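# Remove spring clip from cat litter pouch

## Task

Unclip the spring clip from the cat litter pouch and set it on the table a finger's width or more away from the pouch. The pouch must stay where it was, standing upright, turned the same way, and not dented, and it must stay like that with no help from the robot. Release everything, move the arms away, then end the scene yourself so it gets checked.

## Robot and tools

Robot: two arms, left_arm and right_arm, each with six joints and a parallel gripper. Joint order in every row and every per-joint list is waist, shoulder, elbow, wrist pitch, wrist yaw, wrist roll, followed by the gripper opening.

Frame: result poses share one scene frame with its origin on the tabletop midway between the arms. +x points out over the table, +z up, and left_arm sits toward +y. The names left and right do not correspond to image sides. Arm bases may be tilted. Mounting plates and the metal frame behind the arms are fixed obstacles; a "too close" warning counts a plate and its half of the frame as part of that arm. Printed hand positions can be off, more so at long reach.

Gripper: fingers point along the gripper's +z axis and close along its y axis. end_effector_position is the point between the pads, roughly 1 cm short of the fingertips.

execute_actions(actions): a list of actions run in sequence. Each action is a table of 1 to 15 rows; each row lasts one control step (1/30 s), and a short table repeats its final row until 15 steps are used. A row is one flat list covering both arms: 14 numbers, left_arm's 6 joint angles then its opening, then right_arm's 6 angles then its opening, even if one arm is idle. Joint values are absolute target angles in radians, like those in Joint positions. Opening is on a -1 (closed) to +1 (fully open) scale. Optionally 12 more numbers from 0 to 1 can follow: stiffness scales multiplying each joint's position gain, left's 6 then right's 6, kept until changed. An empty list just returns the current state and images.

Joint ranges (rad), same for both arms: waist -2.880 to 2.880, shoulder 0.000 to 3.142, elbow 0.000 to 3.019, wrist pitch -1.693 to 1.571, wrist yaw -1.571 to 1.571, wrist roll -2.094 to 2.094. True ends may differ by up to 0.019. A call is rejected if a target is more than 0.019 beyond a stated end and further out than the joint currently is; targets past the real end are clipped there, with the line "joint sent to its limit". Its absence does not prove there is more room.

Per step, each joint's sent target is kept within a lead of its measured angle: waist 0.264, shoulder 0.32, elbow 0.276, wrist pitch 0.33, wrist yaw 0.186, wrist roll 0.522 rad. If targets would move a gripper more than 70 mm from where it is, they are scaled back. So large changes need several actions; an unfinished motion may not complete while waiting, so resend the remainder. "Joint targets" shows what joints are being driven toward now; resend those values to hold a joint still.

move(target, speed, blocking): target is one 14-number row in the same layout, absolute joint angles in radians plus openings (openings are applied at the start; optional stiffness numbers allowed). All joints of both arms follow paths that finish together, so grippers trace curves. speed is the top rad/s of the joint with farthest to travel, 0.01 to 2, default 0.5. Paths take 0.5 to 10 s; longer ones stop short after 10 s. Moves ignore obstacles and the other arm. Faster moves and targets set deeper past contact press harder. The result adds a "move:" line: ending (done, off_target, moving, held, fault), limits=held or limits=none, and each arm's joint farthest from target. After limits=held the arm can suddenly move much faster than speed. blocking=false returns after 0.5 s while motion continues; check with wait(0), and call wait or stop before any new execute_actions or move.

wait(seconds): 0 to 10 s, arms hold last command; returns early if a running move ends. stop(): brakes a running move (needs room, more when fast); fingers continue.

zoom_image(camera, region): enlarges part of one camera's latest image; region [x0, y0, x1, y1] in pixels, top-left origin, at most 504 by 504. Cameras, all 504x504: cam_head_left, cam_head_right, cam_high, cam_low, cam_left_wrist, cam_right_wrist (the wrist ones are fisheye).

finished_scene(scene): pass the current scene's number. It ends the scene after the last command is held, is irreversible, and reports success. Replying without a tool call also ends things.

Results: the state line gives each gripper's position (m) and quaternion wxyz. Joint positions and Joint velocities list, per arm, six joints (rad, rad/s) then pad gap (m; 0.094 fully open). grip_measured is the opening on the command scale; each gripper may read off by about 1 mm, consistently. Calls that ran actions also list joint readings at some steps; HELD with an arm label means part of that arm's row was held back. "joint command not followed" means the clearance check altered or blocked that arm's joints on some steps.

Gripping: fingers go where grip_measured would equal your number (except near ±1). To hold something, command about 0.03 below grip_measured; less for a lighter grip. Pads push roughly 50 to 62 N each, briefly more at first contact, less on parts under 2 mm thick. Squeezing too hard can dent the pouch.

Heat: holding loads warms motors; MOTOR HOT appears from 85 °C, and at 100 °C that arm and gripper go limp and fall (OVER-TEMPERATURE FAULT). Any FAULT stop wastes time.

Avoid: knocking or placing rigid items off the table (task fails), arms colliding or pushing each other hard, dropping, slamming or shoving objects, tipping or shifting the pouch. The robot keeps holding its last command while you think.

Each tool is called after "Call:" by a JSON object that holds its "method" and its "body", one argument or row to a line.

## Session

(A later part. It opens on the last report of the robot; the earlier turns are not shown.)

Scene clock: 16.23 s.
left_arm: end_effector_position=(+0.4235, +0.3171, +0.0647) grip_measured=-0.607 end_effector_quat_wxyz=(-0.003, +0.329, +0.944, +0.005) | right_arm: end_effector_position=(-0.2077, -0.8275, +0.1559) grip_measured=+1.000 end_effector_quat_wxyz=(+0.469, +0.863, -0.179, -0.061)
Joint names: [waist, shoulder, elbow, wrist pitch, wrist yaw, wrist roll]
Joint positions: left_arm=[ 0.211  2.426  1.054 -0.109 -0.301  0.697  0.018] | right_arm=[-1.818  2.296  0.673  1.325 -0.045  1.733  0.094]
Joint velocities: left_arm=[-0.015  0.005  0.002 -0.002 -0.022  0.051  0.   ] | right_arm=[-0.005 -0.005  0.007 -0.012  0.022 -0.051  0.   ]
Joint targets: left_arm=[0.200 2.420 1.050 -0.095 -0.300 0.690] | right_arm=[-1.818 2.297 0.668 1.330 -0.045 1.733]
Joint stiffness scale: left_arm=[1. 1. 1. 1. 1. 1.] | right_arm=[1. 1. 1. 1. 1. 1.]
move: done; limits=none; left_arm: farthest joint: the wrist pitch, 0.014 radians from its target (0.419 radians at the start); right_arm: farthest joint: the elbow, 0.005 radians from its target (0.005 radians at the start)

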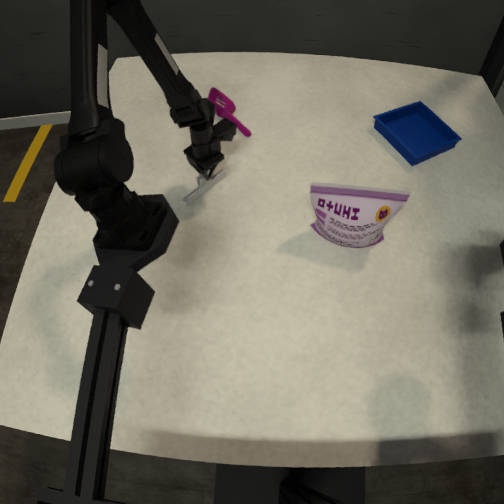

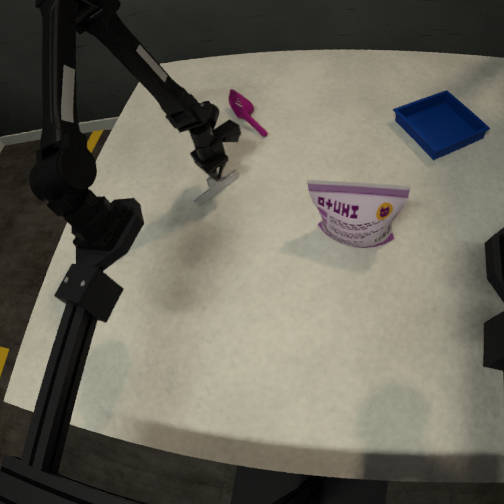

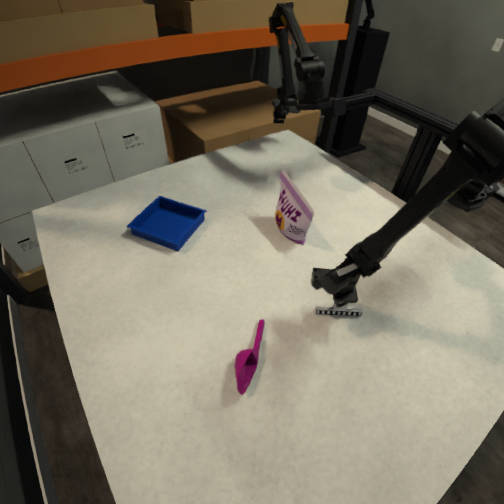

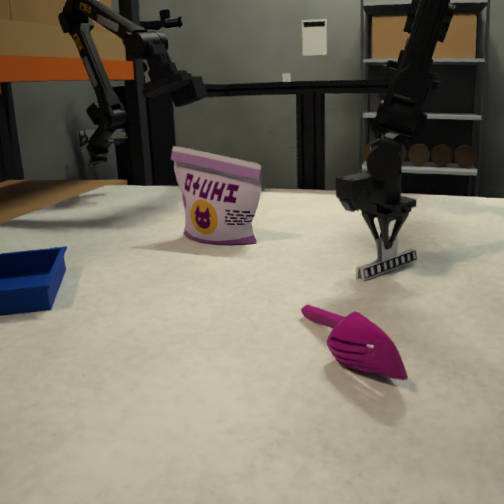

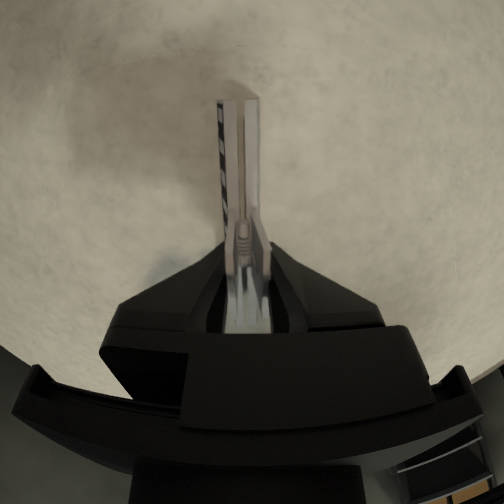

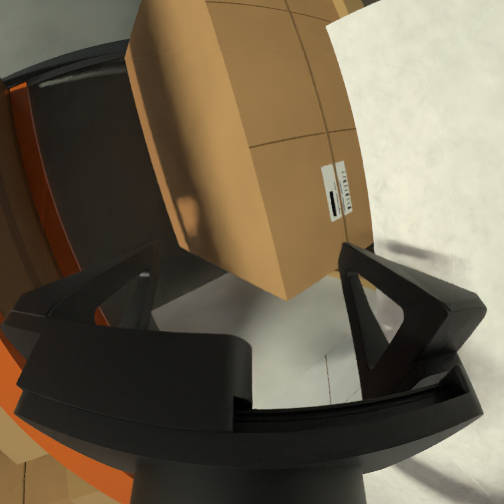

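Call:
{"method": "execute_actions", "body": {
  "actions": [
    [[0.2,2.445,1.05,-0.078,-0.3,0.69,-0.5,-1.818,2.297,0.668,1.33,-0.045,1.733,1]],
    [[0.2,2.452,1.05,-0.072,-0.3,0.69,-0.35,-1.818,2.297,0.668,1.33,-0.045,1.733,1]],
    [[0.2,2.452,1.05,-0.072,-0.3,0.69,0,-1.818,2.297,0.668,1.33,-0.045,1.733,1]],
    [[0.2,2.452,1.05,-0.072,-0.3,0.69,1,-1.818,2.297,0.668,1.33,-0.045,1.733,1]]
  ]
}}

Call:
{"method": "move", "body": {
  "target": [0.2,2.1,0.9,-0.27,-0.3,0.69,1,-1.818,2.297,0.668,1.33,-0.045,1.733,1],
  "speed": 0.4
}}

Scene clock: 18.53 s.
left_arm: end_effector_position=(+0.4215, +0.3153, +0.0587) grip_measured=+1.000 end_effector_quat_wxyz=(-0.000, +0.327, +0.945, +0.006) | right_arm: end_effector_position=(-0.2077, -0.8275, +0.1559) grip_measured=+1.000 end_effector_quat_wxyz=(+0.469, +0.863, -0.179, -0.061)
Joint names: [waist, shoulder, elbow, wrist pitch, wrist yaw, wrist roll]
Joint positions: left_arm=[ 0.211  2.443  1.054 -0.087 -0.301  0.694  0.094] | right_arm=[-1.818  2.296  0.673  1.325 -0.045  1.733  0.094]
Joint velocities: left_arm=[-0.015 -0.005  0.032 -0.007  0.007 -0.066  0.   ] | right_arm=[ 0.005  0.005 -0.012  0.002  0.022  0.007  0.   ]
Joint targets: left_arm=[0.200 2.452 1.050 -0.072 -0.300 0.690] | right_arm=[-1.818 2.297 0.668 1.330 -0.045 1.733]
Joint stiffness scale: left_arm=[1. 1. 1. 1. 1. 1.] | right_arm=[1. 1. 1. 1. 1. 1.]
Step readings (joint positions; steps 1 to 15: 1st action; 16 to 30: 2nd action; 31 to 45: 3rd action; 46 to 60: 4th action):
0: left_arm=[0.211 2.426 1.054 -0.109 -0.301 0.697] | right_arm=[-1.818 2.296 0.673 1.325 -0.045 1.733]
1: left_arm=[0.211 2.427 1.054 -0.106 -0.301 0.697] | right_arm=[-1.818 2.296 0.673 1.325 -0.045 1.733]
2: left_arm=[0.211 2.429 1.054 -0.101 -0.301 0.697] | right_arm=[-1.818 2.296 0.673 1.325 -0.045 1.733]
4: left_arm=[0.211 2.432 1.054 -0.094 -0.301 0.697] | right_arm=[-1.818 2.296 0.673 1.325 -0.045 1.733]
8: left_arm=[0.211 2.435 1.054 -0.092 -0.302 0.695] | right_arm=[-1.818 2.296 0.673 1.325 -0.045 1.733]
15: left_arm=[0.211 2.435 1.054 -0.092 -0.302 0.694] | right_arm=[-1.818 2.296 0.673 1.325 -0.045 1.733]
16: left_arm=[0.211 2.435 1.054 -0.091 -0.301 0.694] | right_arm=[-1.818 2.296 0.673 1.325 -0.045 1.733]
17: left_arm=[0.211 2.436 1.054 -0.090 -0.301 0.694] | right_arm=[-1.818 2.296 0.673 1.325 -0.045 1.733]
19: left_arm=[0.211 2.439 1.054 -0.088 -0.301 0.694] | right_arm=[-1.818 2.296 0.673 1.325 -0.045 1.733]
23: left_arm=[0.211 2.439 1.054 -0.088 -0.302 0.694] | right_arm=[-1.818 2.296 0.673 1.325 -0.045 1.733]
30: left_arm=[0.211 2.439 1.054 -0.088 -0.302 0.694] | right_arm=[-1.818 2.296 0.673 1.325 -0.045 1.733]
31: left_arm=[0.211 2.439 1.054 -0.088 -0.301 0.694] | right_arm=[-1.818 2.296 0.673 1.325 -0.045 1.733]
32: left_arm=[0.211 2.439 1.054 -0.087 -0.301 0.694] | right_arm=[-1.818 2.296 0.673 1.325 -0.045 1.733]
34: left_arm=[0.211 2.441 1.054 -0.087 -0.301 0.694] | right_arm=[-1.818 2.296 0.673 1.325 -0.045 1.733]
38: left_arm=[0.211 2.442 1.054 -0.087 -0.301 0.694] | right_arm=[-1.818 2.296 0.673 1.325 -0.045 1.733]
45: left_arm=[0.211 2.443 1.054 -0.087 -0.301 0.694] | right_arm=[-1.818 2.296 0.673 1.325 -0.045 1.733]
46: left_arm=[0.211 2.443 1.054 -0.087 -0.301 0.694] | right_arm=[-1.818 2.296 0.673 1.325 -0.045 1.733]
47: left_arm=[0.211 2.443 1.054 -0.087 -0.301 0.694] | right_arm=[-1.818 2.296 0.673 1.325 -0.045 1.733]
49: left_arm=[0.211 2.443 1.054 -0.087 -0.301 0.694] | right_arm=[-1.818 2.296 0.673 1.325 -0.045 1.733]
53: left_arm=[0.211 2.443 1.054 -0.087 -0.301 0.694] | right_arm=[-1.818 2.296 0.673 1.325 -0.045 1.733]
60: Joint positions above

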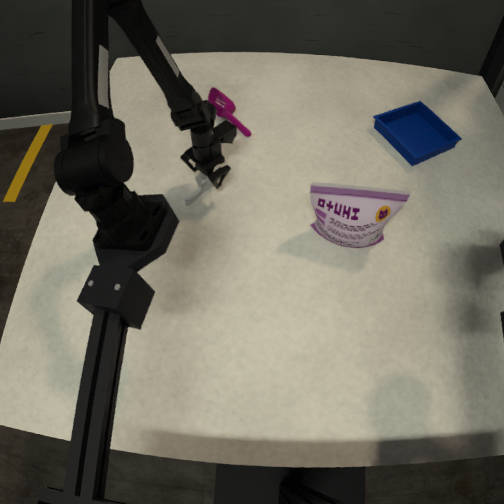

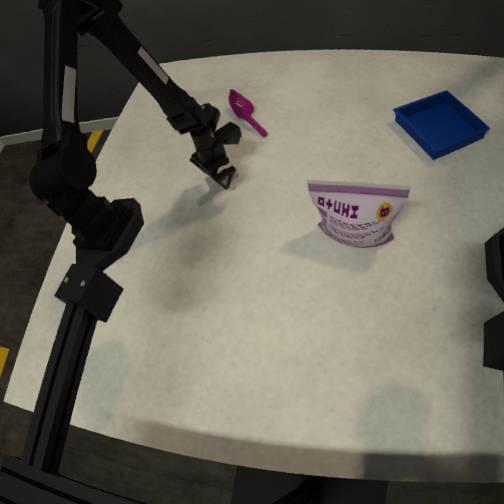

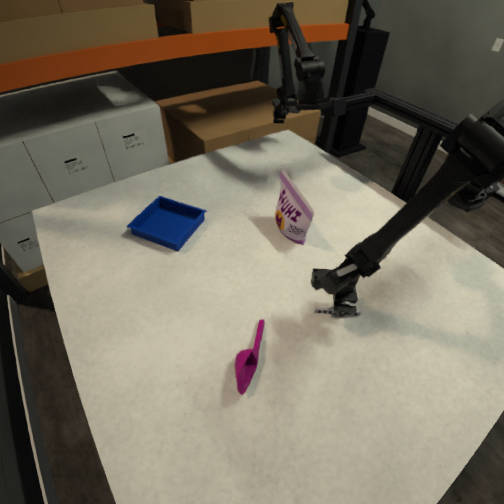

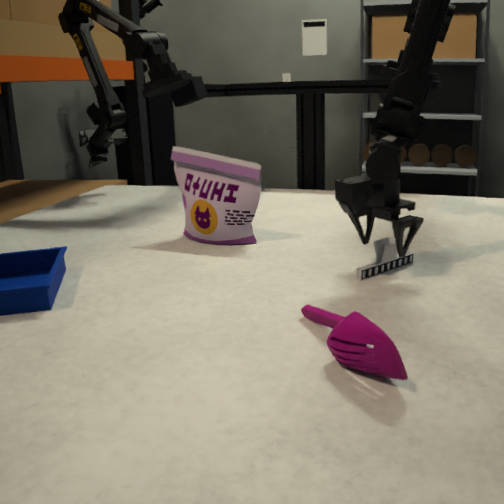

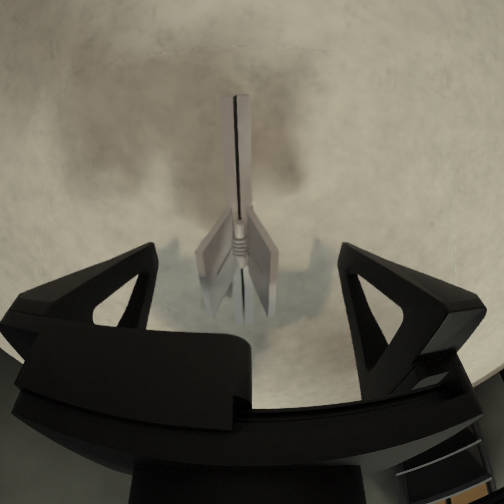

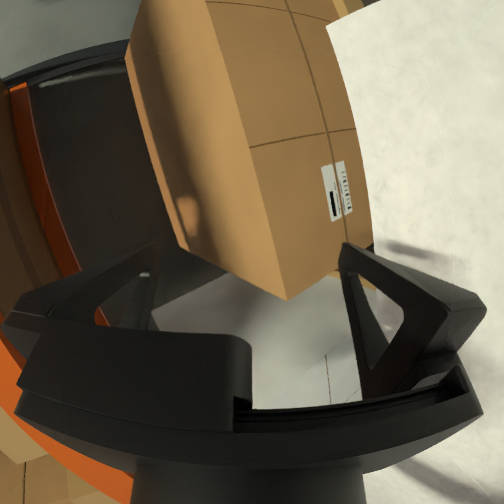

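Scene clock: 19.83 s.
left_arm: end_effector_position=(+0.4237, +0.3495, +0.1737) grip_measured=+1.000 end_effector_quat_wxyz=(+0.008, +0.324, +0.946, +0.010) | right_arm: end_effector_position=(-0.2077, -0.8275, +0.1559) grip_measured=+1.000 end_effector_quat_wxyz=(+0.469, +0.863, -0.179, -0.061)
Joint names: [waist, shoulder, elbow, wrist pitch, wrist yaw, wrist roll]
Joint positions: left_arm=[ 0.211  2.106  0.907 -0.257 -0.301  0.694  0.094] | right_arm=[-1.818  2.296  0.673  1.325 -0.045  1.733  0.094]
Joint velocities: left_arm=[-0.005  0.005  0.007 -0.022 -0.007 -0.022  0.   ] | right_arm=[-0.005 -0.005 -0.007  0.007 -0.022  0.007  0.   ]
Joint targets: left_arm=[0.200 2.100 0.900 -0.270 -0.300 0.690] | right_arm=[-1.818 2.297 0.668 1.330 -0.045 1.733]
Joint stiffness scale: left_arm=[1. 1. 1. 1. 1. 1.] | right_arm=[1. 1. 1. 1. 1. 1.]
move: done; limits=none; left_arm: farthest joint: the wrist pitch, 0.013 radians from its target (0.183 radians at the start); right_arm: farthest joint: the elbow, 0.005 radians from its target (0.005 radians at the start)

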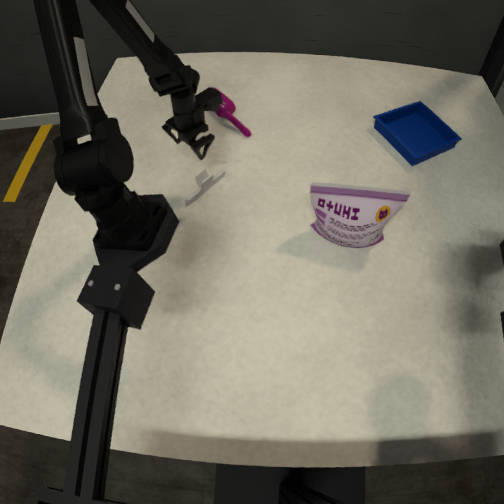

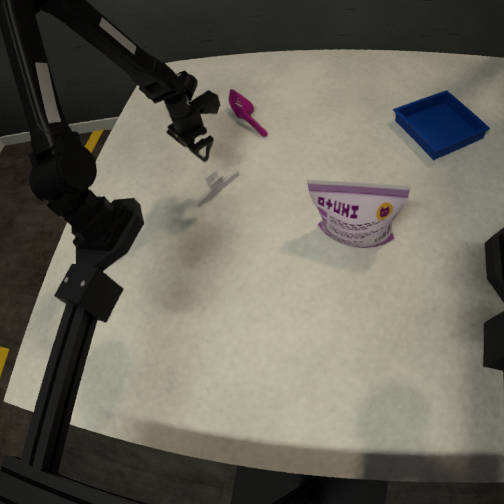

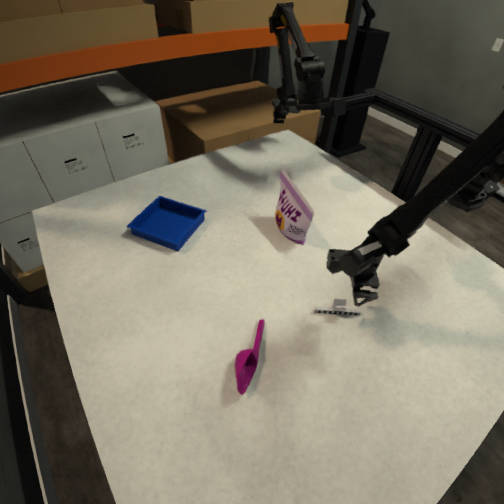

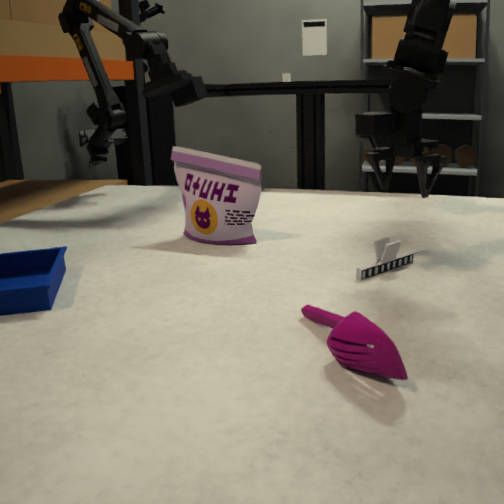

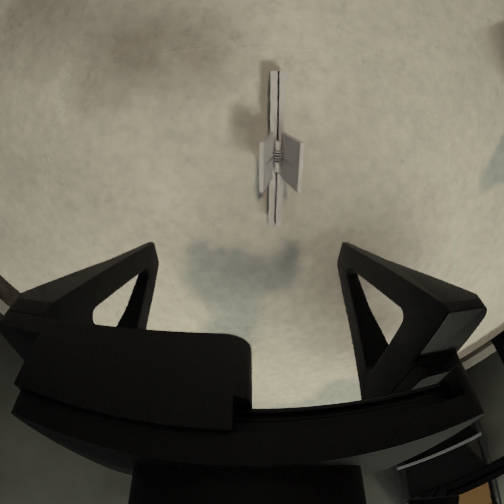

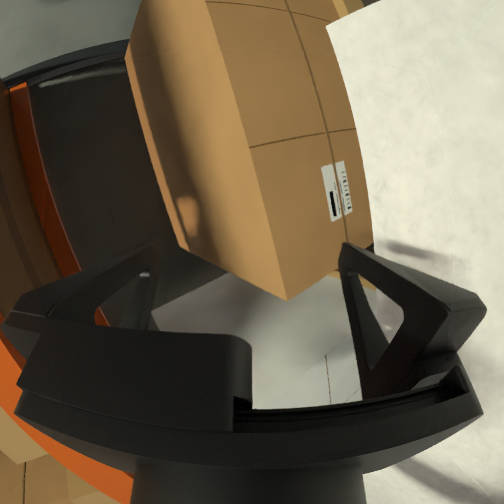

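Call:
{"method": "finished_scene", "body": {
  "scene": 2
}}

The scene is finished: the task was done.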